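## Task

Scene with five parcels: r1 begins in the delivery room and r2 in the mail room; the connecting door is locked but a service window is open. Each of the five parcels on the delivery room table has a mail stop code on its top, and letter trays on the mail room shelf carry codes on their fronts. Every parcel whose code equals some tray's code must end up fully inside that tray's walls. Parcels without a matching tray must stay on the table, and all trays must remain on the shelf. At the end the robots must have released everything and backed away. A robot that falls or is left leaning fails the task, and anything held in place only by a robot at the end does not count.

## Robot and tools

Robots. r1 and r2 are identical Hello Robot Stretch 3 units, one arm each. A base with two drive wheels and a rear caster carries a mast; a lift slides up the mast and a telescoping arm sticks out to the robot's RIGHT side. The gripper can only be moved forward or back by driving the base. Base footprint 0.33 m long by 0.34 m wide; it spins about a point midway between the drive wheels, 0.05 m behind the front edge. Stowed (arm in, wrist folded) it sweeps a 0.28 m radius when turning; an unfolded level gripper reaches beyond that.

Frames. Base frame: origin on the floor between the drive wheels, x ahead, y to the left, z up. hand_pose is reported in it, at the point where closed fingertips meet; with wrist joints at zero that frame has x up, y toward the mast along the arm, z toward the rear. Odometry frame is the base frame where the scene began; base_odometry counts wheel rotation only, so slip looks like motion. Each robot reports in its own frames, so relative positions of the two robots come only from images, lidar_m, wrist_depth_mm and head_depth_mm.

execute_actions. Argument "actions" is a list holding one action or none (empty = just report). The action is an object keyed "r1" and/or "r2"; each robot may get "base", "joints", "contact_limits". "base" holds exactly one command, an offset from where the base last reported itself: {"translate_m": d}, metres straight ahead (positive forward, -1 to 1; no sideways motion), or {"rotate_rad": d}, an on-the-spot turn in radians (positive = counter-clockwise seen from above, -3.2 to 3.2). "joints" holds absolute targets by name: lift_m 0 to 1.1 (arm height); arm_m 0 to 0.52 (extension); wrist_yaw_rad -1.345 to 4.42 (0 along the arm, positive toward the front, 3.0 folded over the base); wrist_pitch_rad -1.57 to 0.451 (0 level, negative tips fingers down); wrist_roll_rad -2.911 to 2.911 (0 fingers side by side); gripper_m -0.089 to 0.179 (larger is wider; real fingertip gap is 0.007 less when nearly shut, 0.025 less fully open, zero under 0.007); head_pan_rad -3.953 to 1.73 (0 ahead, positive left, -1.57 along the arm); head_tilt_rad -1.53 to 0.419 (negative down). "contact_limits" takes {"arm_m": effort %} from 1 to 100: the arm motion halts with contact_stop at roughly that effort; the limit also caps holding force until the next action, and values above the maximum are trimmed. Optional "cameras": list of r1_head_camera, r1_nav_camera, r1_wrist_camera, r2_head_camera, r2_nav_camera, r2_wrist_camera or "all"; omitted/null means all, [] means none. All motions in one action start together and finish independently; any action is capped at 15 s. Omitted joints or bases may still be driving toward earlier targets. A bad key or value rejects the whole call. If a result reports a stop, further motion calls in that same reply are skipped.

wait: {"seconds": 0 to 10}; commands nothing, returns state and images. zoom_image: {"camera": name, "region": [x0, y0, x1, y1]} in pixels from the top-left of that camera's latest full image, no larger than 504 by 504. finished_scene: {"scene": current scene number}; final, and reports success.

Results. base_status and joint_status: "done" (for the base, wheels turned the full amount, slip included), "off_target" (stopped short, may still push), "contact_stop", "time_out", "torque_fault" (after the last three the old target is dropped). on_its_own covers uncommanded parts; its "held at" is the held target, not the position. joint_positions; motor_effort in % of maximum, sign toward larger joint values, with the action's peak in brackets (biased and noisy; positive wheel effort pushes forward; effort at rest out of range suggests load or contact). lidar_m: 12 distances in metres, 30 degree sectors, first straight ahead then counter-clockwise (4th left, 7th rear, 10th right), "-" for nothing; scan plane 0.17 m high, range 0.15 to 12 m, misses glass and thin legs, sees the other robot, partly blocked by own mast and parts when the lift is low. wrist_depth_mm and head_depth_mm: 7 by 7 median depth grids from the top-left, 45-1000 mm and 280-4000 mm (head image arrives sideways). base_tilt in degrees, forward/right positive, with a fixed bias up to about 4. turned_by_wheels and turned_by_imu: turn since the last result, left positive. "pictures" lists the image order.

Practice. Gripping: command gripper_m below the object's width; release by opening at least 0.02 past the touch value; the reading does not prove a grasp, and over-squeezing triggers a guard that weakens the hold. Fast driving (0.30 m/s) needs lift_m under 0.30, arm_m under 0.03, wrist_yaw_rad above 2.54; otherwise 0.10 m/s. Fold or unfold the wrist only with lift_m between 0.32 and 0.95, wrist_pitch_rad -0.4, roll near 0; keep pitch at -0.5 or lower when yaw is under -0.4. Arm and lift stop and go slack on firm contact; base, wrist and head keep pushing, and wrist servos can fault for 10 s. Never let the bases touch: any further drive after contact presses hard and ends the run. Two robots travel slightly different distances for the same command. Pushing high up (gripper above ~0.45 m), repeated pushes, driving while snagged or holding something fixed can tip a robot; back off in small steps, free the gripper, and lower lift_m to about 0.2 if still leaning. Avoid drops and slams; loose items may be nudged occasionally.

Each tool is called after "Call:" as name([rows], argument=value, ...), one row to a line, values as JSON.

## Session

I'll start by looking at the current state.

Call:
execute_actions(actions=[])

Scene clock: 0.00 s.
r1.base_odometry: x=+0.000 y=+0.000 heading=+0.000 (m, m, rad; r1's odometry frame)
r1.turned_by_wheels: +0.000 (rad since the last result)
r1.turned_by_imu: +0.000 (rad since the last result)
r1.base_tilt: forward=+1.5 right=-0.6 (deg)
r1.lidar_m: 1.41 1.71 3.26 1.15 0.80 0.75 0.77 0.99 1.04 1.06 1.39 3.13
r1.head_depth_mm: 1998 3115 3789 3793 3760 3042 2067 / 2028 3168 3963 3964 - 3014 2072 / 2029 3174 - - - 2629 2007 / 2056 2932 - - - 1545 1896 / 2056 3229 - - 2230 2432 2039 / 1865 3270 - - 2183 2584 2036 / 1784 3261 - - 2164 2662 1850
r1.base_status: not commanded
r1.joint_positions: lift_m=+0.362 arm_m=+0.000 wrist_yaw_rad=+3.092 wrist_pitch_rad=-0.343 wrist_roll_rad=+0.020 gripper_m=+0.037 head_pan_rad=-0.003 head_tilt_rad=-0.003
r1.joint_status: not commanded
r1.motor_effort: left_wheel=+1 right_wheel=+0 lift_m=+26 arm_m=-1 wrist_yaw_rad=+1 wrist_pitch_rad=+8 wrist_roll_rad=+0 gripper_m=+0 head_pan_rad=-1 head_tilt_rad=+2 (%)
r1.hand_pose: x=-0.0097 y=+0.0879 z=+0.3922 quat_wxyz=(+0.139, +0.706, +0.102, +0.687) (m; r1's base frame)
r1.wrist_depth_mm: 621 739 - - - - - / 630 764 - - - - - / 649 814 - - - - - / 679 845 - 930 944 922 949 / 692 759 - 747 760 753 750 / 613 609 - 620 620 620 627 / 531 529 521 541 531 534 534
r2.base_odometry: x=+0.000 y=+0.000 heading=+0.000 (m, m, rad; r2's odometry frame)
r2.turned_by_wheels: +0.000 (rad since the last result)
r2.turned_by_imu: +0.000 (rad since the last result)
r2.base_tilt: forward=-0.6 right=+0.0 (deg)
r2.lidar_m: 1.14 2.13 2.27 2.71 3.35 3.37 2.80 2.47 1.70 1.06 0.94 0.95
r2.head_depth_mm: 1042 1039 1038 1028 1023 1022 1015 / 1145 1144 1128 1127 1117 1109 1102 / 1265 1261 1252 1250 1230 1230 1216 / 1416 1406 1398 1382 1375 1370 1356 / 1604 1602 1578 1562 1559 1540 1525 / 1838 1837 1810 1799 1779 1753 1753 / 2031 2174 2136 2125 2085 2075 2060
r2.base_status: not commanded
r2.joint_positions: lift_m=+0.575 arm_m=-0.001 wrist_yaw_rad=+3.022 wrist_pitch_rad=-0.385 wrist_roll_rad=-0.004 gripper_m=+0.037 head_pan_rad=+0.020 head_tilt_rad=+0.007
r2.joint_status: not commanded
r2.motor_effort: left_wheel=-2 right_wheel=+0 lift_m=+27 arm_m=+0 wrist_yaw_rad=-1 wrist_pitch_rad=+8 wrist_roll_rad=+0 gripper_m=+1 head_pan_rad=+1 head_tilt_rad=+3 (%)
r2.hand_pose: x=+0.0060 y=+0.0826 z=+0.5954 quat_wxyz=(+0.177, +0.699, +0.094, +0.686) (m; r2's base frame)
r2.wrist_depth_mm: - - - - - - - / - - - - - - - / - - - - - - - / - - - - - - - / - - - - - - - / 853 846 - 806 868 851 817 / 730 718 - 715 710 695 694
pictures: r1_head_camera (sideways: a quarter turn clockwise sets it upright), r1_nav_camera (sideways: a quarter turn counterclockwise sets it upright), r1_wrist_camera, r2_head_camera (sideways: a quarter turn clockwise sets it upright), r2_nav_camera (sideways: a quarter turn counterclockwise sets it upright), r2_wrist_camera
Images, in order (width x height): r1_head_camera 896x504, r1_nav_camera 672x504, r1_wrist_camera 644x364, r2_head_camera 896x504, r2_nav_camera 672x504, r2_wrist_camera 644x364.

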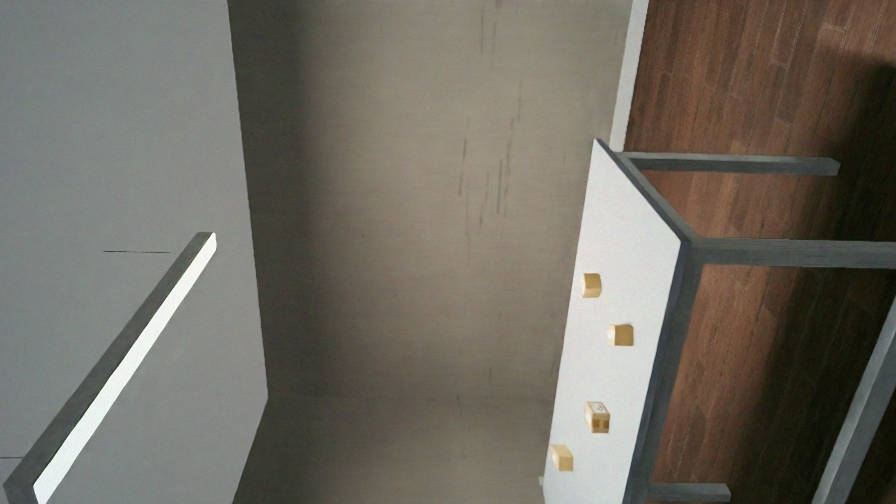

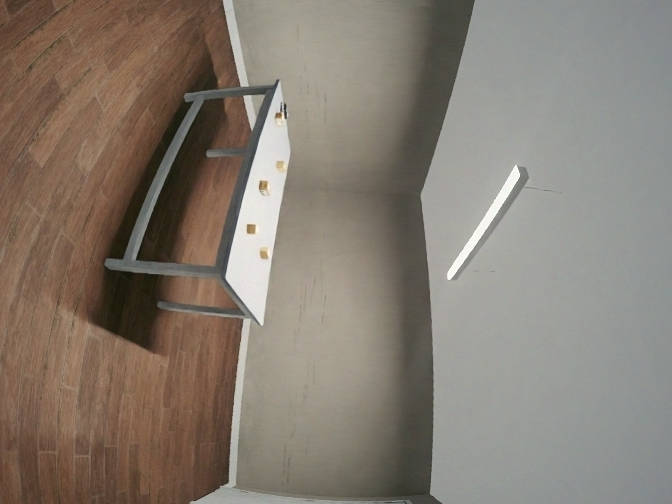

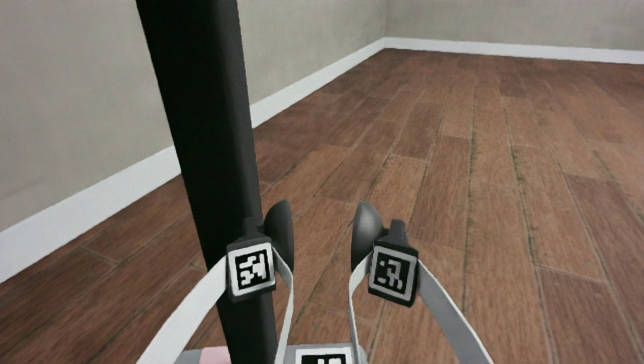

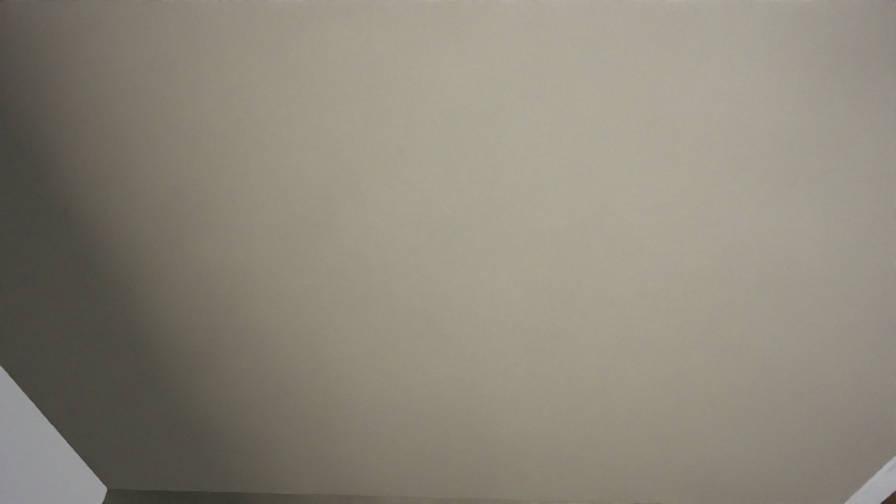

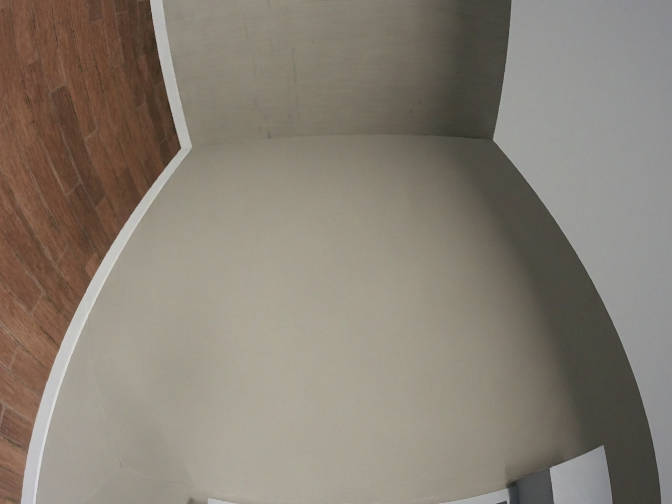

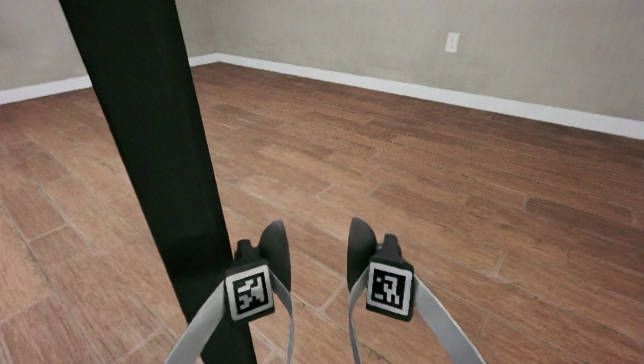

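Call:
execute_actions([
  {"r1": {"joints": {"head_pan_rad": -1.3, "head_tilt_rad": -0.3}}, "r2": {"joints": {"head_pan_rad": -1.5, "head_tilt_rad": -0.3}}},
], cameras=["r1_head_camera", "r1_nav_camera", "r2_head_camera", "r2_nav_camera"])

Scene clock: 2.13 s.
r1.base_odometry: x=+0.000 y=+0.000 heading=+0.000 (m, m, rad; r1's odometry frame)
r1.turned_by_wheels: +0.000 (rad since the last result)
r1.turned_by_imu: +0.001 (rad since the last result)
r1.base_tilt: forward=+1.5 right=-0.6 (deg)
r1.lidar_m: 1.42 1.71 3.25 1.15 0.80 0.75 0.76 0.99 1.04 1.06 1.38 3.09
r1.head_depth_mm: 959 997 1051 1095 1157 1224 1299 / 1028 1080 1134 1203 1269 1343 1392 / 1113 1176 1235 1317 1411 1501 1457 / 1219 1291 1368 1462 1567 1655 1457 / 1340 1434 1511 1646 1786 1775 1453 / 1484 1602 1736 1886 2060 1828 1454 / 1854 - 2200 2184 2282 1811 1451
r1.base_status: not commanded
r1.joint_positions: lift_m=+0.362 arm_m=+0.000 wrist_yaw_rad=+3.092 wrist_pitch_rad=-0.343 wrist_roll_rad=+0.020 gripper_m=+0.037 head_pan_rad=-1.293 head_tilt_rad=-0.296
r1.joint_status: all done
r1.motor_effort: left_wheel=+1(1) right_wheel=+0(0) lift_m=+25(25) arm_m=-1(0) wrist_yaw_rad=+0(1) wrist_pitch_rad=+8(8) wrist_roll_rad=+0(0) gripper_m=+0(0) head_pan_rad=-4(46) head_tilt_rad=-2(30) (%)
r1.hand_pose: x=-0.0097 y=+0.0879 z=+0.3922 quat_wxyz=(+0.139, +0.706, +0.102, +0.687) (m; r1's base frame)
r1.wrist_depth_mm: 617 733 - - - - - / 645 777 - - - - - / 653 817 - - - - - / 684 871 - 950 958 948 962 / 685 736 - 752 763 756 752 / 618 619 - 622 601 622 625 / 522 529 524 536 531 526 526
r2.base_odometry: x=+0.000 y=+0.000 heading=+0.000 (m, m, rad; r2's odometry frame)
r2.turned_by_wheels: +0.000 (rad since the last result)
r2.turned_by_imu: +0.000 (rad since the last result)
r2.base_tilt: forward=-0.6 right=+0.0 (deg)
r2.lidar_m: 1.14 2.14 2.27 2.71 3.35 3.37 2.80 2.47 1.70 1.06 0.95 0.95
r2.head_depth_mm: 1307 1395 1483 1562 1686 1863 1644 / 1201 1273 1349 1448 1547 1670 1635 / 1115 1173 1239 1314 1401 1494 1553 / 1038 1084 1143 1215 1282 1361 1450 / 979 1029 1082 1138 1167 1241 1322 / - - - - 1056 1148 1215 / - - - - 988 1067 1125
r2.base_status: not commanded
r2.joint_positions: lift_m=+0.575 arm_m=-0.001 wrist_yaw_rad=+3.022 wrist_pitch_rad=-0.385 wrist_roll_rad=-0.004 gripper_m=+0.037 head_pan_rad=-1.493 head_tilt_rad=-0.296
r2.joint_status: all done
r2.motor_effort: left_wheel=-1(1) right_wheel=+0(0) lift_m=+27(28) arm_m=-1(1) wrist_yaw_rad=-1(0) wrist_pitch_rad=+9(8) wrist_roll_rad=+1(0) gripper_m=+0(1) head_pan_rad=-2(32) head_tilt_rad=-3(31) (%)
r2.hand_pose: x=+0.0060 y=+0.0826 z=+0.5954 quat_wxyz=(+0.177, +0.699, +0.094, +0.686) (m; r2's base frame)
r2.wrist_depth_mm: - - - - - - - / - - - - - - - / - - - - - - - / - - - - - - - / - - - - - - - / 850 850 - 820 837 839 839 / 705 725 - 718 712 720 709
pictures: r1_head_camera (sideways: a quarter turn clockwise sets it upright), r1_nav_camera (sideways: a quarter turn counterclockwise sets it upright), r2_head_camera (sideways: a quarter turn clockwise sets it upright), r2_nav_camera (sideways: a quarter turn counterclockwise sets it upright)
Images, in order (width x height): r1_head_camera 896x504, r1_nav_camera 672x504, r2_head_camera 896x504, r2_nav_camera 672x504.

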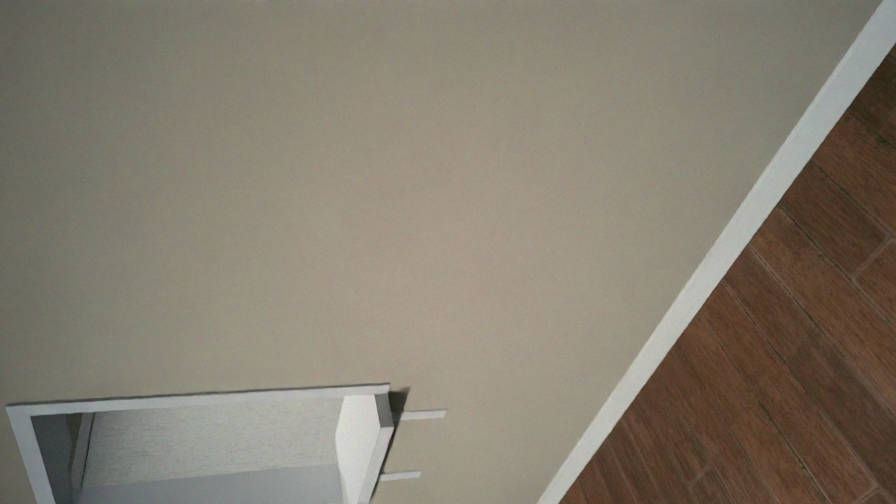

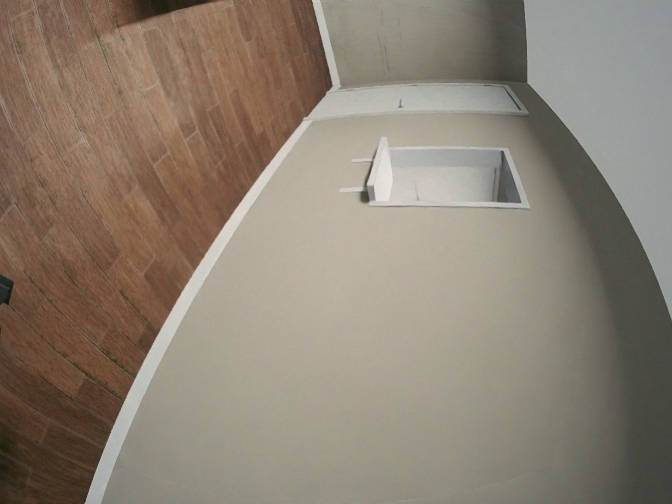

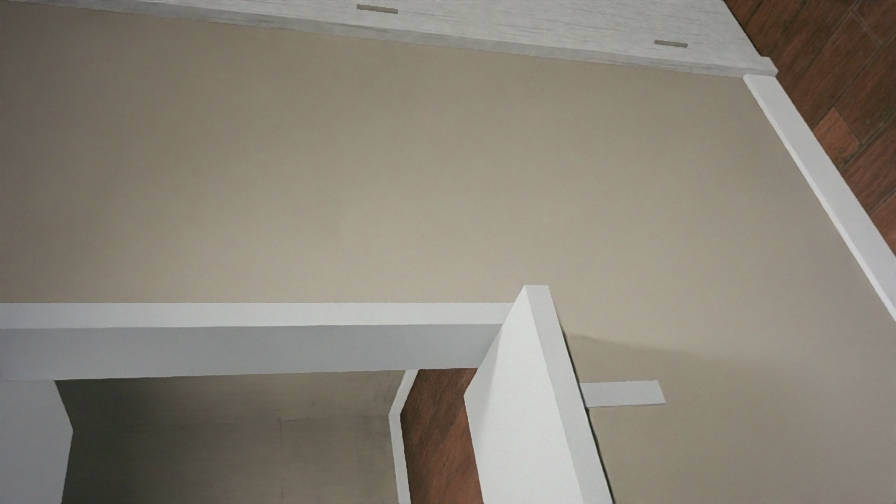

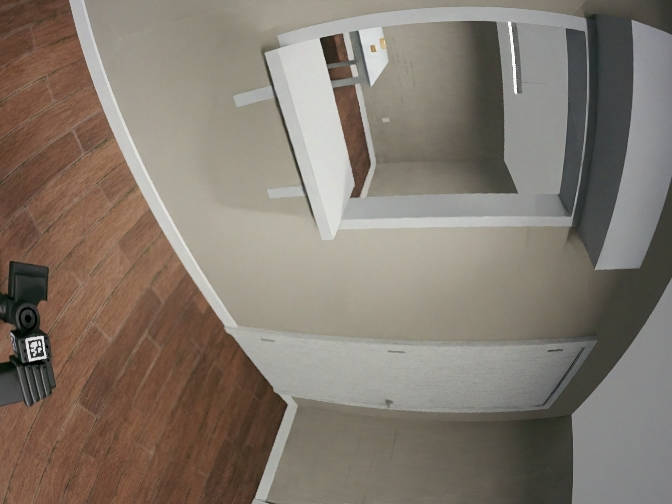

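Call:
execute_actions([
  {"r1": {"joints": {"head_pan_rad": 0.3, "head_tilt_rad": -0.45}}, "r2": {"joints": {"head_pan_rad": -3.2, "head_tilt_rad": -0.3}}},
], cameras=["r1_head_camera", "r1_nav_camera", "r2_head_camera", "r2_nav_camera"])

Scene clock: 4.33 s.
r1.base_odometry: x=+0.000 y=+0.000 heading=+0.000 (m, m, rad; r1's odometry frame)
r1.turned_by_wheels: +0.000 (rad since the last result)
r1.turned_by_imu: +0.001 (rad since the last result)
r1.base_tilt: forward=+1.5 right=-0.6 (deg)
r1.lidar_m: 1.42 1.71 3.25 1.15 0.80 0.75 0.76 0.99 1.04 1.06 1.38 3.09
r1.head_depth_mm: 3726 - 1854 2502 2016 1592 1320 / - - 1844 2618 1819 1595 1312 / - - 1842 2792 1939 1594 1309 / - - 2193 2761 2026 1587 1309 / 3678 3974 2430 2722 1993 1570 1307 / 3361 3549 3439 2611 1995 1578 1293 / 3083 3303 3496 2734 2005 1581 1300
r1.base_status: not commanded
r1.joint_positions: lift_m=+0.362 arm_m=+0.000 wrist_yaw_rad=+3.092 wrist_pitch_rad=-0.343 wrist_roll_rad=+0.020 gripper_m=+0.037 head_pan_rad=+0.293 head_tilt_rad=-0.444
r1.joint_status: all done
r1.motor_effort: left_wheel=+2(1) right_wheel=+0(0) lift_m=+25(26) arm_m=-1(0) wrist_yaw_rad=+0(1) wrist_pitch_rad=+8(8) wrist_roll_rad=+0(0) gripper_m=+0(0) head_pan_rad=+4(41) head_tilt_rad=-3(21) (%)
r1.hand_pose: x=-0.0097 y=+0.0879 z=+0.3922 quat_wxyz=(+0.139, +0.706, +0.102, +0.687) (m; r1's base frame)
r1.wrist_depth_mm: 609 726 - - - - - / 644 768 - - - - - / 648 818 - - - - - / 672 860 - 948 943 956 964 / 685 736 - 751 764 758 762 / 612 614 - 626 611 620 623 / 529 523 523 548 526 530 521
r2.base_odometry: x=+0.000 y=+0.000 heading=+0.000 (m, m, rad; r2's odometry frame)
r2.turned_by_wheels: +0.000 (rad since the last result)
r2.turned_by_imu: +0.000 (rad since the last result)
r2.base_tilt: forward=-0.5 right=+0.0 (deg)
r2.lidar_m: 1.14 2.14 2.26 2.72 3.34 3.38 2.80 2.46 1.69 1.06 0.95 0.95
r2.head_depth_mm: 3337 3436 3602 3660 2892 2108 1646 / 3636 3745 3911 3933 2878 2078 1643 / 3484 3684 3908 - 2882 2088 1638 / 3173 3341 3505 3679 2854 2091 1631 / 2915 3056 3164 3392 2866 2051 1611 / 2671 2776 2884 3046 2850 2070 1625 / 2505 2579 2671 2796 2793 2049 1625
r2.base_status: not commanded
r2.joint_positions: lift_m=+0.575 arm_m=-0.001 wrist_yaw_rad=+3.022 wrist_pitch_rad=-0.385 wrist_roll_rad=-0.004 gripper_m=+0.037 head_pan_rad=-3.193 head_tilt_rad=-0.296
r2.joint_status: all done
r2.motor_effort: left_wheel=-1(1) right_wheel=+1(0) lift_m=+27(27) arm_m=+0(0) wrist_yaw_rad=-1(1) wrist_pitch_rad=+9(9) wrist_roll_rad=+0(1) gripper_m=+0(0) head_pan_rad=-2(32) head_tilt_rad=-2(3) (%)
r2.hand_pose: x=+0.0060 y=+0.0826 z=+0.5954 quat_wxyz=(+0.177, +0.699, +0.094, +0.686) (m; r2's base frame)
r2.wrist_depth_mm: - - - - - - - / - - - - - - - / - - - - - - - / - - - - - - - / - - - - - - - / 857 858 - 824 846 837 847 / 710 733 - 728 714 719 719
pictures: r1_head_camera (sideways: a quarter turn clockwise sets it upright), r1_nav_camera (sideways: a quarter turn counterclockwise sets it upright), r2_head_camera (sideways: a quarter turn clockwise sets it upright), r2_nav_camera (sideways: a quarter turn counterclockwise sets it upright)
Images, in order (width x height): r1_head_camera 896x504, r1_nav_camera 672x504, r2_head_camera 896x504, r2_nav_camera 672x504.

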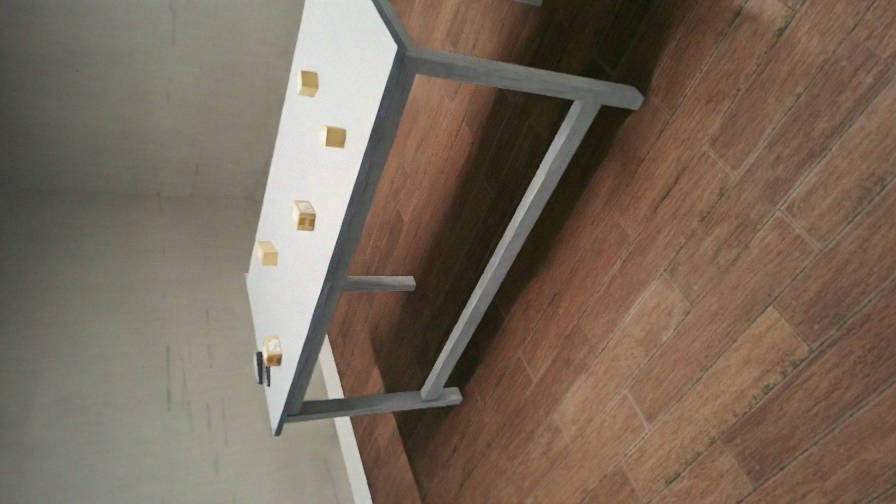

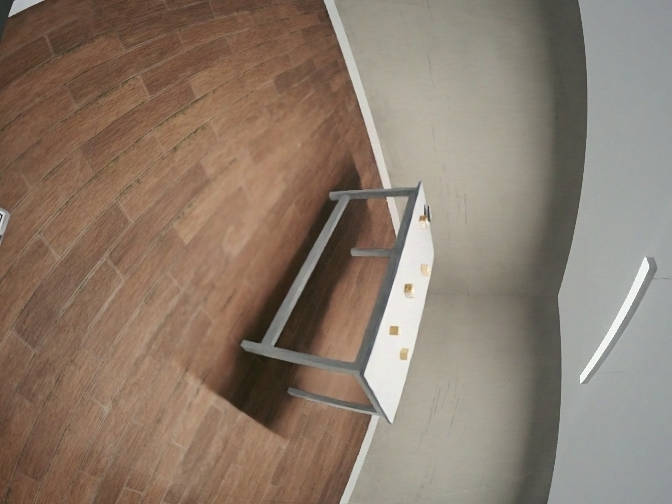

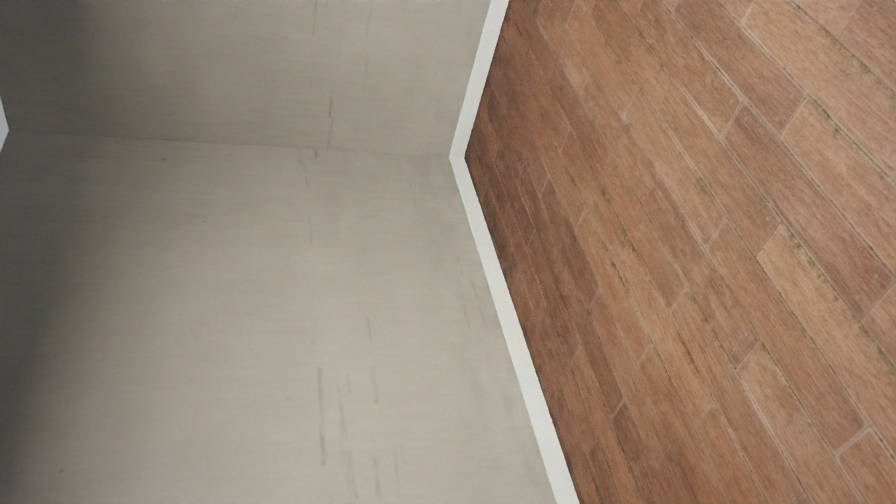

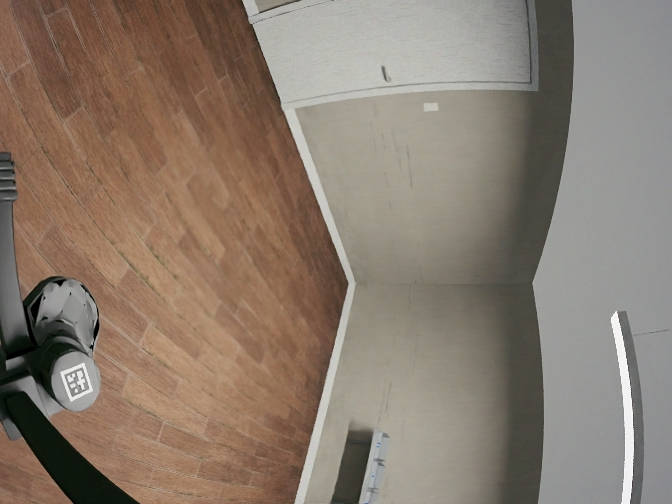

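Call:
execute_actions([
  {"r2": {"joints": {"head_pan_rad": -3.95, "head_tilt_rad": -0.2}}},
], cameras=["r2_head_camera", "r2_nav_camera"])

Call:
zoom_image(camera="r2_head_camera", region=[300, 0, 600, 504])

Scene clock: 7.43 s.
r1.base_odometry: x=+0.000 y=+0.000 heading=+0.000 (m, m, rad; r1's odometry frame)
r1.turned_by_wheels: +0.000 (rad since the last result)
r1.turned_by_imu: +0.001 (rad since the last result)
r1.base_tilt: forward=+1.5 right=-0.7 (deg)
r1.lidar_m: 1.42 1.71 3.24 1.16 0.80 0.75 0.77 0.99 1.04 1.07 1.39 3.11
r1.head_depth_mm: 3725 - 1848 2526 1989 1610 1321 / - - 1860 2660 1817 1593 1320 / - - 1834 2785 1930 1573 1303 / - - 2196 2762 2021 1586 1304 / 3654 - 2436 2716 1998 1560 1301 / 3314 3611 3403 2610 1994 1560 1303 / 3086 3295 3469 2722 1979 1568 1294
r1.base_status: not commanded
r1.joint_positions: lift_m=+0.362 arm_m=+0.000 wrist_yaw_rad=+3.092 wrist_pitch_rad=-0.343 wrist_roll_rad=+0.020 gripper_m=+0.037 head_pan_rad=+0.293 head_tilt_rad=-0.444
r1.joint_status: not commanded
r1.motor_effort: left_wheel=+0(2) right_wheel=+0(0) lift_m=+25(25) arm_m=-1(1) wrist_yaw_rad=+1(1) wrist_pitch_rad=+8(8) wrist_roll_rad=+0(0) gripper_m=+0(0) head_pan_rad=+4(4) head_tilt_rad=-4(4) (%)
r1.hand_pose: x=-0.0097 y=+0.0879 z=+0.3922 quat_wxyz=(+0.139, +0.706, +0.102, +0.687) (m; r1's base frame)
r1.wrist_depth_mm: 621 739 - - - - - / 637 774 - - - - - / 652 826 - - - - - / 677 841 - 975 956 960 946 / 692 749 - 736 749 742 754 / 610 620 - 625 604 623 633 / 525 526 525 538 525 536 534
r2.base_odometry: x=+0.000 y=+0.000 heading=+0.000 (m, m, rad; r2's odometry frame)
r2.turned_by_wheels: +0.000 (rad since the last result)
r2.turned_by_imu: +0.000 (rad since the last result)
r2.base_tilt: forward=-0.6 right=+0.0 (deg)
r2.lidar_m: 1.14 2.13 2.27 2.70 3.36 3.36 2.80 2.47 1.69 1.06 0.95 0.95
r2.head_depth_mm: - - - - - - - / - - - - - - - / 3065 3177 3236 3376 3519 2368 1815 / 3045 3125 3306 3450 3430 2354 1791 / 3074 3147 3275 3446 3445 2359 1797 / 3082 3232 3325 3448 3399 2351 1784 / 3115 3194 3358 3461 3388 2339 1789
r2.base_status: not commanded
r2.joint_positions: lift_m=+0.575 arm_m=-0.001 wrist_yaw_rad=+3.022 wrist_pitch_rad=-0.385 wrist_roll_rad=-0.004 gripper_m=+0.037 head_pan_rad=-3.926 head_tilt_rad=-0.211
r2.joint_status: head_pan_rad off_target (ended at -3.926, target -3.950); the others done
joint sent to its limit — the command would take r2.head_pan_rad past its lower limit, so that joint was sent only as far as its limit.
r2.motor_effort: left_wheel=-1(1) right_wheel=+0(0) lift_m=+27(27) arm_m=+0(1) wrist_yaw_rad=-1(0) wrist_pitch_rad=+9(9) wrist_roll_rad=+0(0) gripper_m=+0(0) head_pan_rad=-3(28) head_tilt_rad=+7(21) (%)
r2.hand_pose: x=+0.0060 y=+0.0826 z=+0.5954 quat_wxyz=(+0.177, +0.699, +0.094, +0.686) (m; r2's base frame)
r2.wrist_depth_mm: - - - - - - - / - - - - - - - / - - - - - - - / - - - - - - - / - - - - - - - / 859 849 - 807 841 846 858 / 722 743 - 714 720 723 741
pictures: r2_head_camera (sideways: a quarter turn clockwise sets it upright), r2_nav_camera (sideways: a quarter turn counterclockwise sets it upright)
Images, in order (width x height): r2_head_camera 896x504, r2_nav_camera 672x504.

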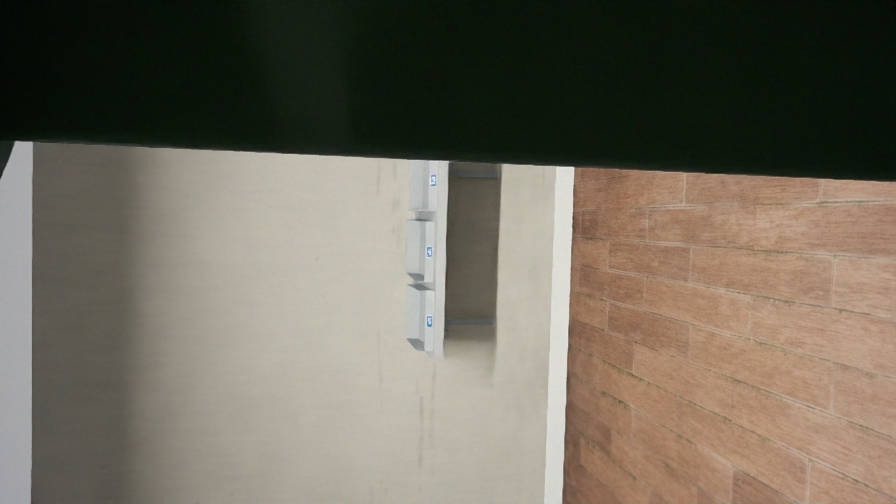

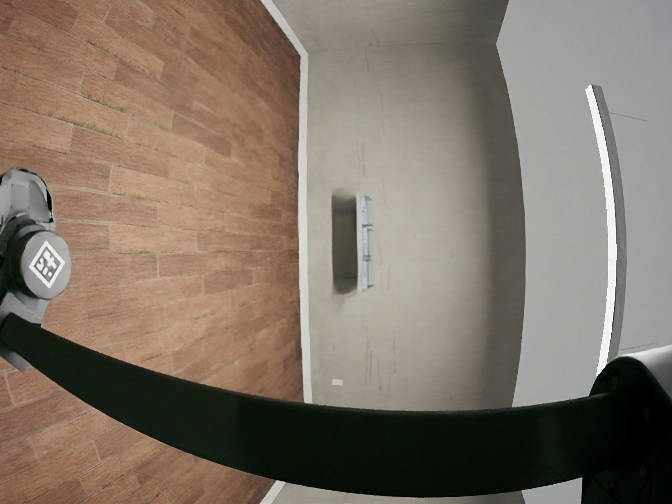

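Region (300, 0, 600, 504) of r2_head_camera's 896x504 image, scaled by 1.000; it fills the left 300 columns of this view, and the rest is white.

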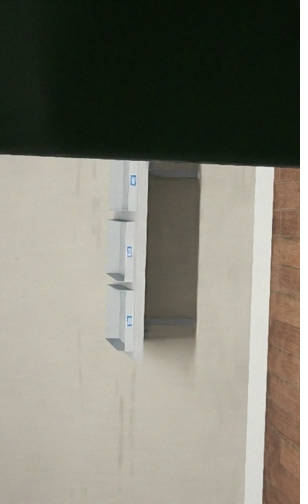

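Call:
zoom_image(camera="r2_head_camera", region=[390, 150, 470, 370])

Region (390, 150, 470, 370) of r2_head_camera's 896x504 image, scaled by 2.291, with more detail than that image has; it fills the left 183 columns of this view, and the rest is white.

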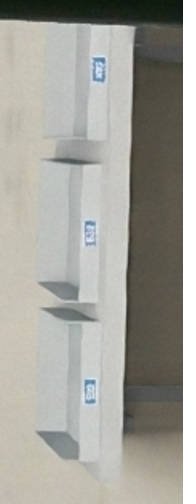

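Call:
execute_actions([
  {"r1": {"base": {"translate_m": 1.0}, "joints": {"lift_m": 0.27, "head_pan_rad": 0.2, "head_tilt_rad": -0.6}}, "r2": {"base": {"rotate_rad": 2.35}, "joints": {"lift_m": 0.27, "head_pan_rad": 0.0, "head_tilt_rad": -0.25}}},
], cameras=["r1_head_camera", "r1_nav_camera", "r2_head_camera"])

Scene clock: 24.23 s.
r1.base_odometry: x=+1.000 y=+0.000 heading=+0.000 (m, m, rad; r1's odometry frame)
r1.turned_by_wheels: +0.000 (rad since the last result)
r1.turned_by_imu: +0.007 (rad since the last result)
r1.base_tilt: forward=+1.5 right=-0.6 (deg)
r1.lidar_m: 0.42 0.52 1.20 2.53 1.75 1.65 1.69 1.57 1.48 1.51 1.97 1.04
r1.head_depth_mm: 2790 3022 2993 902 778 1422 1212 / 2980 3289 1226 894 706 1322 1216 / 3240 3480 1225 893 706 628 913 / 3451 3796 1219 893 706 1375 1132 / 3429 3734 1214 857 749 1405 1159 / 3124 3266 1211 888 1600 1335 1200 / 2842 2924 1208 919 1698 1371 1201
r1.base_status: done
r1.joint_positions: lift_m=+0.270 arm_m=+0.000 wrist_yaw_rad=+3.092 wrist_pitch_rad=-0.345 wrist_roll_rad=+0.020 gripper_m=+0.037 head_pan_rad=+0.207 head_tilt_rad=-0.594
r1.joint_status: all done
r1.motor_effort: left_wheel=+0(14) right_wheel=+0(5) lift_m=+22(22) arm_m=-1(2) wrist_yaw_rad=+0(1) wrist_pitch_rad=+8(9) wrist_roll_rad=+0(0) gripper_m=+0(0) head_pan_rad=-4(16) head_tilt_rad=-4(23) (%)
r1.hand_pose: x=-0.0098 y=+0.0877 z=+0.2996 quat_wxyz=(+0.140, +0.706, +0.103, +0.687) (m; r1's base frame)
r1.wrist_depth_mm: - - - - - - - / - - - - - - - / - - - - - - 972 / 764 758 - 769 764 771 774 / 605 602 - 606 612 605 605 / 500 510 - 521 511 501 505 / 440 - - - 429 431 428
r2.base_odometry: x=+0.000 y=+0.000 heading=+2.350 (m, m, rad; r2's odometry frame)
r2.turned_by_wheels: +2.350 (rad since the last result)
r2.turned_by_imu: +2.386 (rad since the last result)
r2.base_tilt: forward=-0.5 right=+0.0 (deg)
r2.lidar_m: 3.36 3.35 2.54 2.47 1.28 0.97 0.95 1.00 1.43 2.26 2.38 3.39
r2.head_depth_mm: 3015 3144 3229 3427 3245 2261 1738 / 3011 3128 3266 3411 3203 2241 1727 / 3044 3165 3278 3409 3229 2251 1716 / 3024 3183 3337 3443 3159 2225 1715 / 3105 3161 3294 3452 3160 2246 1722 / 3063 3140 3269 3417 3127 2239 1715 / 3027 3180 3392 3452 3137 2204 1710
r2.base_status: done
r2.joint_positions: lift_m=+0.271 arm_m=-0.001 wrist_yaw_rad=+3.022 wrist_pitch_rad=-0.385 wrist_roll_rad=-0.004 gripper_m=+0.037 head_pan_rad=-0.007 head_tilt_rad=-0.247
r2.joint_status: all done
r2.motor_effort: left_wheel=-3(13) right_wheel=+1(7) lift_m=+12(21) arm_m=-1(1) wrist_yaw_rad=-1(1) wrist_pitch_rad=+9(9) wrist_roll_rad=+1(0) gripper_m=+0(0) head_pan_rad=+2(33) head_tilt_rad=-2(11) (%)
r2.hand_pose: x=+0.0060 y=+0.0826 z=+0.2907 quat_wxyz=(+0.177, +0.699, +0.094, +0.686) (m; r2's base frame)
r2.wrist_depth_mm: - - - - - - - / - - - - - - - / - - - - - - - / 768 772 757 762 733 730 736 / 602 590 621 579 572 578 576 / 495 500 - 505 495 483 481 / 429 - - - 412 410 416
pictures: r1_head_camera (sideways: a quarter turn clockwise sets it upright), r1_nav_camera (sideways: a quarter turn counterclockwise sets it upright), r2_head_camera (sideways: a quarter turn clockwise sets it upright)
Images, in order (width x height): r1_head_camera 896x504, r1_nav_camera 672x504, r2_head_camera 896x504.

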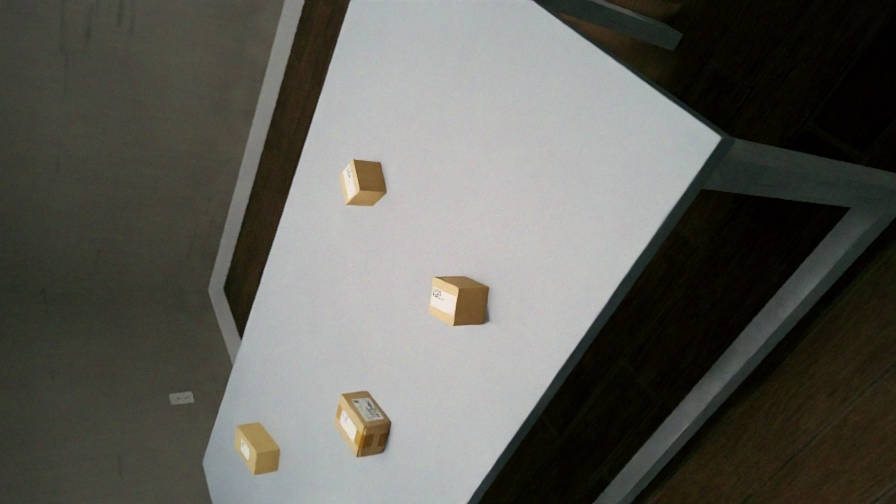

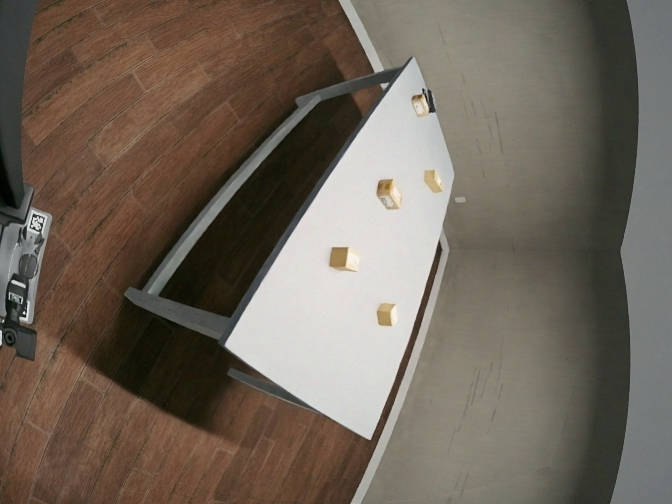

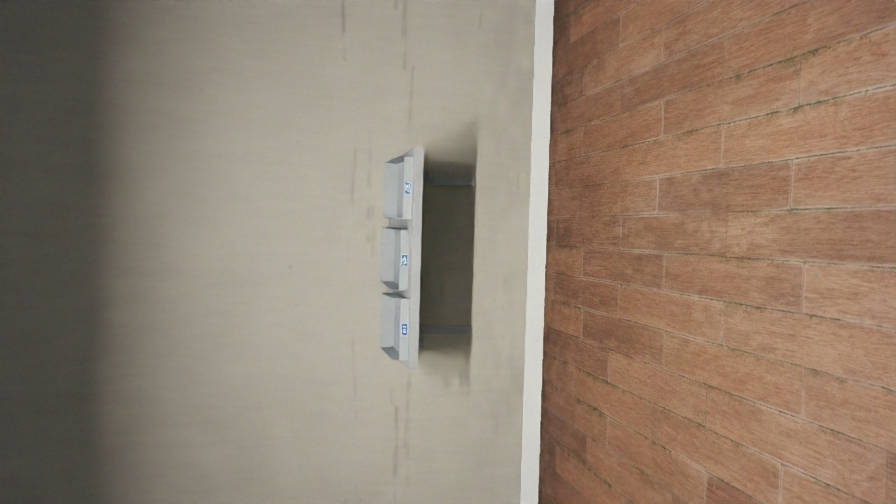

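Call:
zoom_image(camera="r1_head_camera", region=[420, 265, 500, 335])

Call:
execute_actions([
  {"r1": {"base": {"rotate_rad": 1.10}, "joints": {"head_pan_rad": -1.0, "head_tilt_rad": -0.7}}, "r2": {"base": {"translate_m": 1.0}, "joints": {"head_tilt_rad": -0.3}}},
], cameras=["r1_head_camera", "r1_nav_camera", "r2_head_camera"])

Region (420, 265, 500, 335) of r1_head_camera's 896x504 image, scaled by 6.300, with more detail than that image has; it fills the top 441 rows of this view, and the rest is white.

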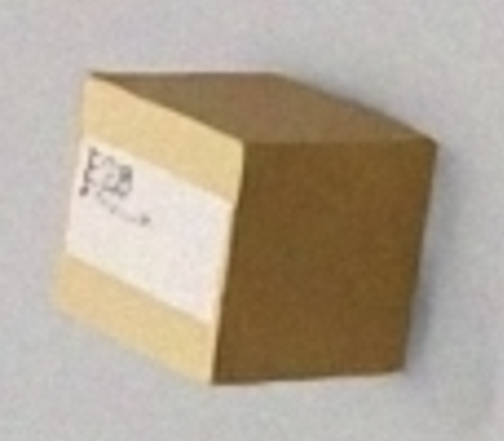

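Scene clock: 30.40 s.
r1.base_odometry: x=+1.000 y=+0.000 heading=+1.100 (m, m, rad; r1's odometry frame)
r1.turned_by_wheels: +1.100 (rad since the last result)
r1.turned_by_imu: +1.103 (rad since the last result)
r1.base_tilt: forward=+1.5 right=-0.6 (deg)
r1.lidar_m: 1.39 2.40 1.72 1.65 1.70 1.54 1.48 1.52 2.05 1.04 0.42 0.54
r1.head_depth_mm: 2717 2964 1012 1324 1571 1345 1164 / 2894 3100 1013 786 1509 1348 1164 / 3061 3272 1010 787 660 1252 1146 / 3214 3445 999 786 677 1304 1109 / 3488 3417 1001 786 1458 1274 1156 / 3456 1397 1009 782 1525 1272 1155 / 3097 1386 965 835 1570 1323 1152
r1.base_status: done
r1.joint_positions: lift_m=+0.270 arm_m=+0.000 wrist_yaw_rad=+3.092 wrist_pitch_rad=-0.345 wrist_roll_rad=+0.020 gripper_m=+0.037 head_pan_rad=-0.993 head_tilt_rad=-0.691
r1.joint_status: all done
r1.motor_effort: left_wheel=-1(10) right_wheel=+1(6) lift_m=+22(22) arm_m=-1(2) wrist_yaw_rad=+1(1) wrist_pitch_rad=+9(9) wrist_roll_rad=+0(0) gripper_m=+0(0) head_pan_rad=-3(49) head_tilt_rad=-6(19) (%)
r1.hand_pose: x=-0.0098 y=+0.0877 z=+0.2996 quat_wxyz=(+0.140, +0.706, +0.103, +0.687) (m; r1's base frame)
r1.wrist_depth_mm: - - - - - - - / - - - - - - - / - - - - - - - / 766 773 - 749 776 776 777 / 600 598 - 598 617 618 614 / 505 507 - 523 500 504 514 / 438 - - - 430 432 431
r2.base_odometry: x=-0.703 y=+0.712 heading=+2.350 (m, m, rad; r2's odometry frame)
r2.turned_by_wheels: +0.000 (rad since the last result)
r2.turned_by_imu: +0.011 (rad since the last result)
r2.base_tilt: forward=-0.6 right=+0.0 (deg)
r2.lidar_m: 2.36 2.50 2.50 2.41 2.55 1.98 1.94 2.05 2.37 2.32 2.45 2.41
r2.head_depth_mm: 2053 2165 2263 2368 2508 2102 1635 / 2081 2187 2294 2355 2525 2090 1636 / 2075 2192 2268 2369 2544 2078 1636 / 2074 2186 2293 2341 2539 2076 1618 / 2090 2216 2309 2306 2554 2052 1615 / 2139 2207 2308 2446 2551 2057 1621 / 2103 2222 2360 2466 2550 2045 1619
r2.base_status: done
r2.joint_positions: lift_m=+0.271 arm_m=-0.001 wrist_yaw_rad=+3.022 wrist_pitch_rad=-0.385 wrist_roll_rad=-0.004 gripper_m=+0.037 head_pan_rad=-0.007 head_tilt_rad=-0.297
r2.joint_status: all done
r2.motor_effort: left_wheel=-4(10) right_wheel=+2(8) lift_m=+12(12) arm_m=-1(0) wrist_yaw_rad=-1(1) wrist_pitch_rad=+9(9) wrist_roll_rad=+1(1) gripper_m=+1(1) head_pan_rad=+2(3) head_tilt_rad=-2(10) (%)
r2.hand_pose: x=+0.0060 y=+0.0826 z=+0.2907 quat_wxyz=(+0.177, +0.699, +0.094, +0.686) (m; r2's base frame)
r2.wrist_depth_mm: - - - - - - - / - - - - - - - / - - - - - - - / 755 755 745 761 724 722 726 / 607 589 609 595 588 587 571 / 487 487 - 500 498 484 487 / 430 - - - 413 410 408
pictures: r1_head_camera (sideways: a quarter turn clockwise sets it upright), r1_nav_camera (sideways: a quarter turn counterclockwise sets it upright), r2_head_camera (sideways: a quarter turn clockwise sets it upright)
Images, in order (width x height): r1_head_camera 896x504, r1_nav_camera 672x504, r2_head_camera 896x504.

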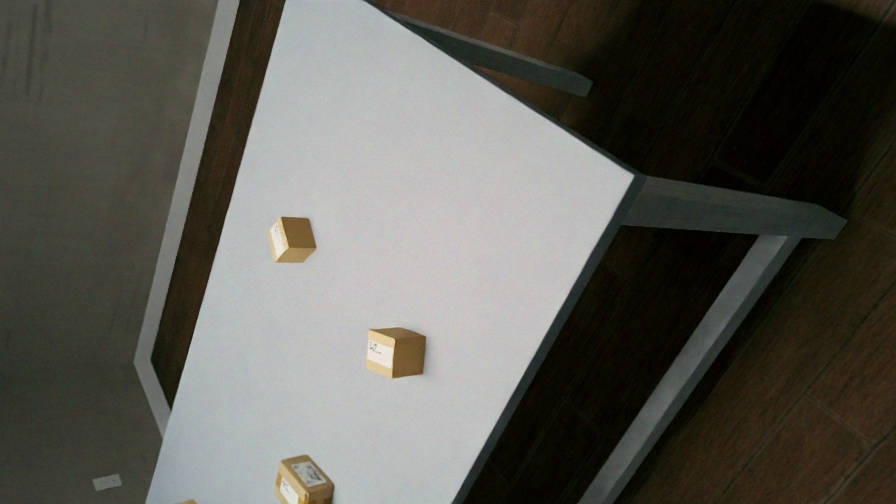

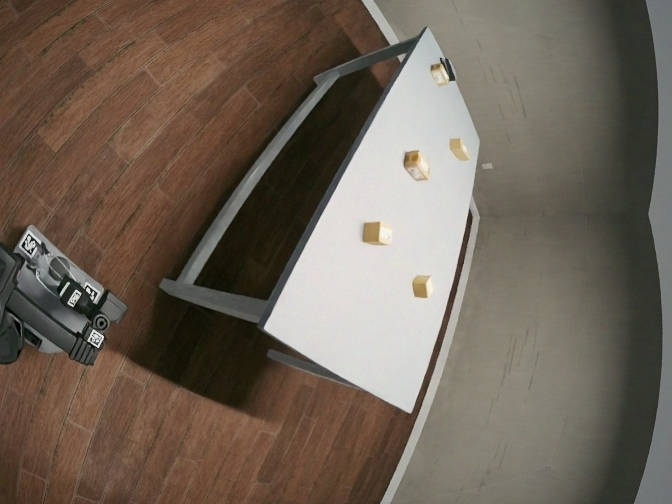

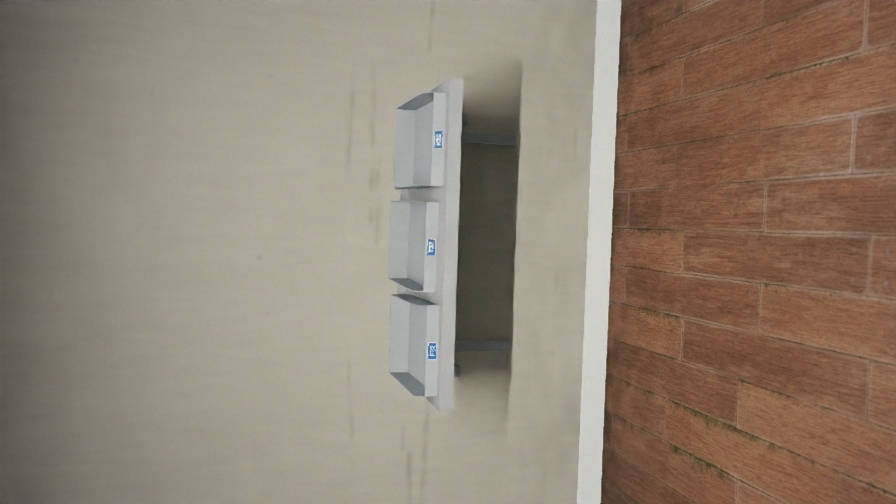

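Call:
zoom_image(camera="r2_head_camera", region=[410, 120, 460, 370])

Call:
zoom_image(camera="r2_head_camera", region=[415, 330, 455, 370])

Region (410, 120, 460, 370) of r2_head_camera's 896x504 image, scaled by 2.016, with more detail than that image has; it fills the left 101 columns of this view, and the rest is white.

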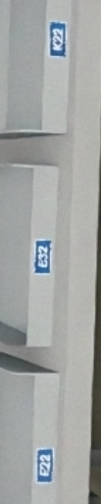

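Region (415, 330, 455, 370) of r2_head_camera's 896x504 image, scaled by 12.600, with more detail than that image has.

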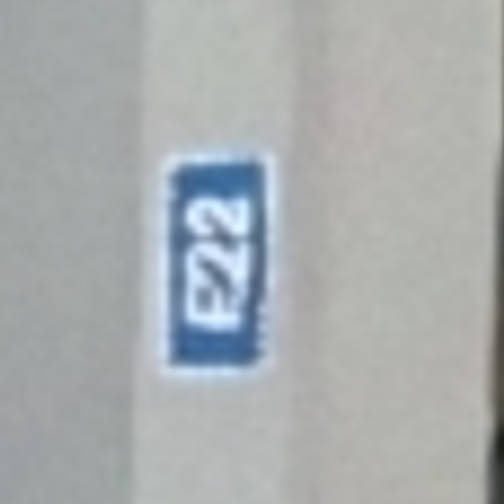

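Call:
execute_actions([
  {"r1": {"base": {"translate_m": 0.5}, "joints": {"lift_m": 0.94, "wrist_pitch_rad": -0.4, "head_pan_rad": -1.4, "head_tilt_rad": -0.75}}, "r2": {"base": {"translate_m": 0.7}, "joints": {"head_tilt_rad": -0.4}}},
], cameras=["r1_head_camera", "r1_nav_camera", "r2_head_camera"])

Scene clock: 47.57 s.
r1.base_odometry: x=+1.227 y=+0.446 heading=+1.100 (m, m, rad; r1's odometry frame)
r1.turned_by_wheels: +0.000 (rad since the last result)
r1.turned_by_imu: +0.005 (rad since the last result)
r1.base_tilt: forward=+1.5 right=-0.6 (deg)
r1.lidar_m: 2.33 2.40 1.73 1.66 1.72 2.06 1.98 2.03 0.39 0.38 0.39 0.52
r1.head_depth_mm: 2621 2872 931 744 - - 1007 / 2659 2918 931 745 - - - / 2705 2938 899 745 - - - / 2785 2947 929 744 - 1250 1116 / 2792 2975 925 742 635 1273 1122 / 2929 3022 927 722 651 1300 1140 / 2908 3010 925 720 649 1307 1138
r1.base_status: done
r1.joint_positions: lift_m=+0.940 arm_m=+0.000 wrist_yaw_rad=+3.092 wrist_pitch_rad=-0.416 wrist_roll_rad=+0.020 gripper_m=+0.037 head_pan_rad=-1.393 head_tilt_rad=-0.741
r1.joint_status: all done
r1.motor_effort: left_wheel=-1(11) right_wheel=+1(6) lift_m=+28(28) arm_m=-1(1) wrist_yaw_rad=+1(1) wrist_pitch_rad=+8(8) wrist_roll_rad=+0(0) gripper_m=+0(0) head_pan_rad=-3(26) head_tilt_rad=-6(16) (%)
r1.hand_pose: x=-0.0102 y=+0.0793 z=+0.9528 quat_wxyz=(+0.165, +0.702, +0.128, +0.681) (m; r1's base frame)
r1.wrist_depth_mm: - - - - - - - / - - - - - - - / - - - - - - - / - - - - - - - / - - - - - - - / - - - - - - - / - - - - - - -
r2.base_odometry: x=-1.194 y=+1.210 heading=+2.350 (m, m, rad; r2's odometry frame)
r2.turned_by_wheels: +0.000 (rad since the last result)
r2.turned_by_imu: +0.008 (rad since the last result)
r2.base_tilt: forward=-0.6 right=+0.0 (deg)
r2.lidar_m: 1.67 1.78 2.44 2.39 2.50 2.70 2.64 2.79 2.41 2.37 2.22 1.71
r2.head_depth_mm: 1419 1506 1605 1448 1872 1854 1497 / 1415 1515 1621 1439 1869 1838 1486 / 1425 1525 1637 1442 1880 1839 1482 / 1439 1529 1631 1520 1893 1828 1490 / 1443 1550 1641 1432 1900 1838 1480 / 1448 1550 1660 1505 1931 1828 1477 / 1459 1555 1663 1762 1929 1819 1470
r2.base_status: done
r2.joint_positions: lift_m=+0.271 arm_m=-0.001 wrist_yaw_rad=+3.022 wrist_pitch_rad=-0.385 wrist_roll_rad=-0.004 gripper_m=+0.037 head_pan_rad=-0.007 head_tilt_rad=-0.396
r2.joint_status: all done
r2.motor_effort: left_wheel=-4(8) right_wheel=+2(9) lift_m=+13(12) arm_m=-1(1) wrist_yaw_rad=-1(0) wrist_pitch_rad=+8(9) wrist_roll_rad=+0(0) gripper_m=+0(0) head_pan_rad=+3(2) head_tilt_rad=-4(17) (%)
r2.hand_pose: x=+0.0060 y=+0.0826 z=+0.2907 quat_wxyz=(+0.177, +0.699, +0.094, +0.686) (m; r2's base frame)
r2.wrist_depth_mm: - - - - - - - / - - - - - - - / - - - - - - - / 763 746 762 745 751 727 731 / 597 598 630 593 580 575 574 / 496 490 - 508 498 487 478 / 428 - - - 411 412 404
pictures: r1_head_camera (sideways: a quarter turn clockwise sets it upright), r1_nav_camera (sideways: a quarter turn counterclockwise sets it upright), r2_head_camera (sideways: a quarter turn clockwise sets it upright)
Images, in order (width x height): r1_head_camera 896x504, r1_nav_camera 672x504, r2_head_camera 896x504.

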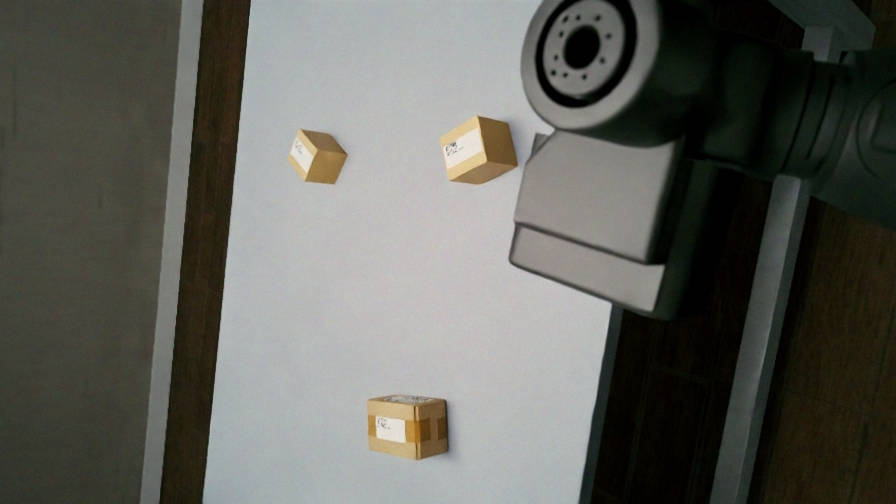

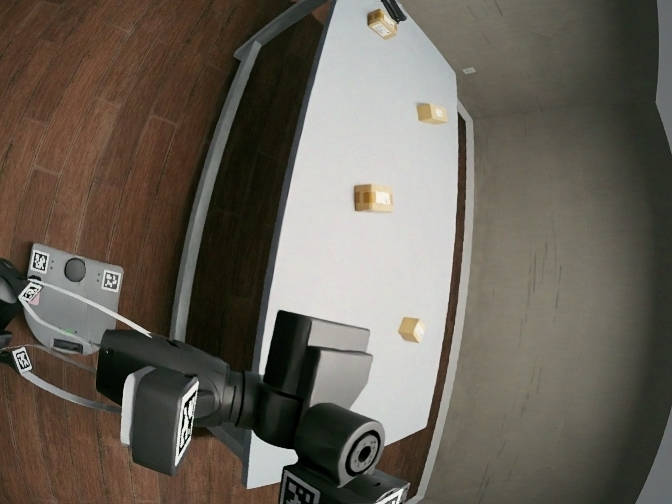

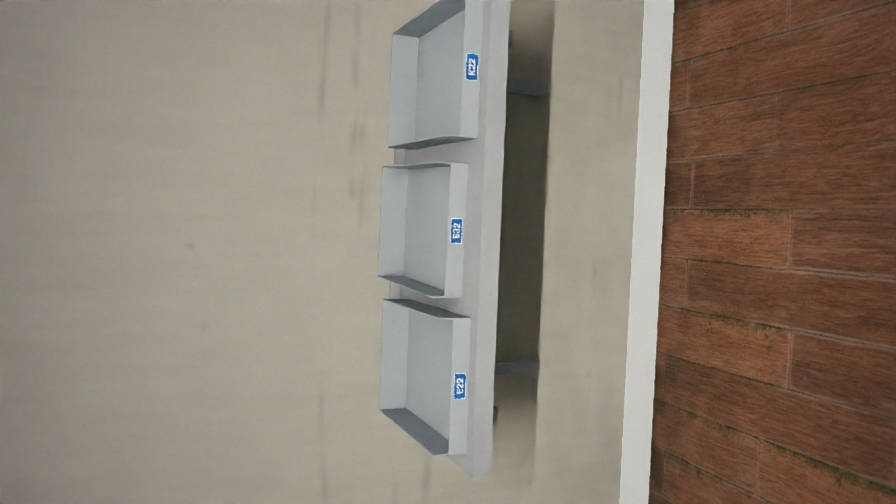

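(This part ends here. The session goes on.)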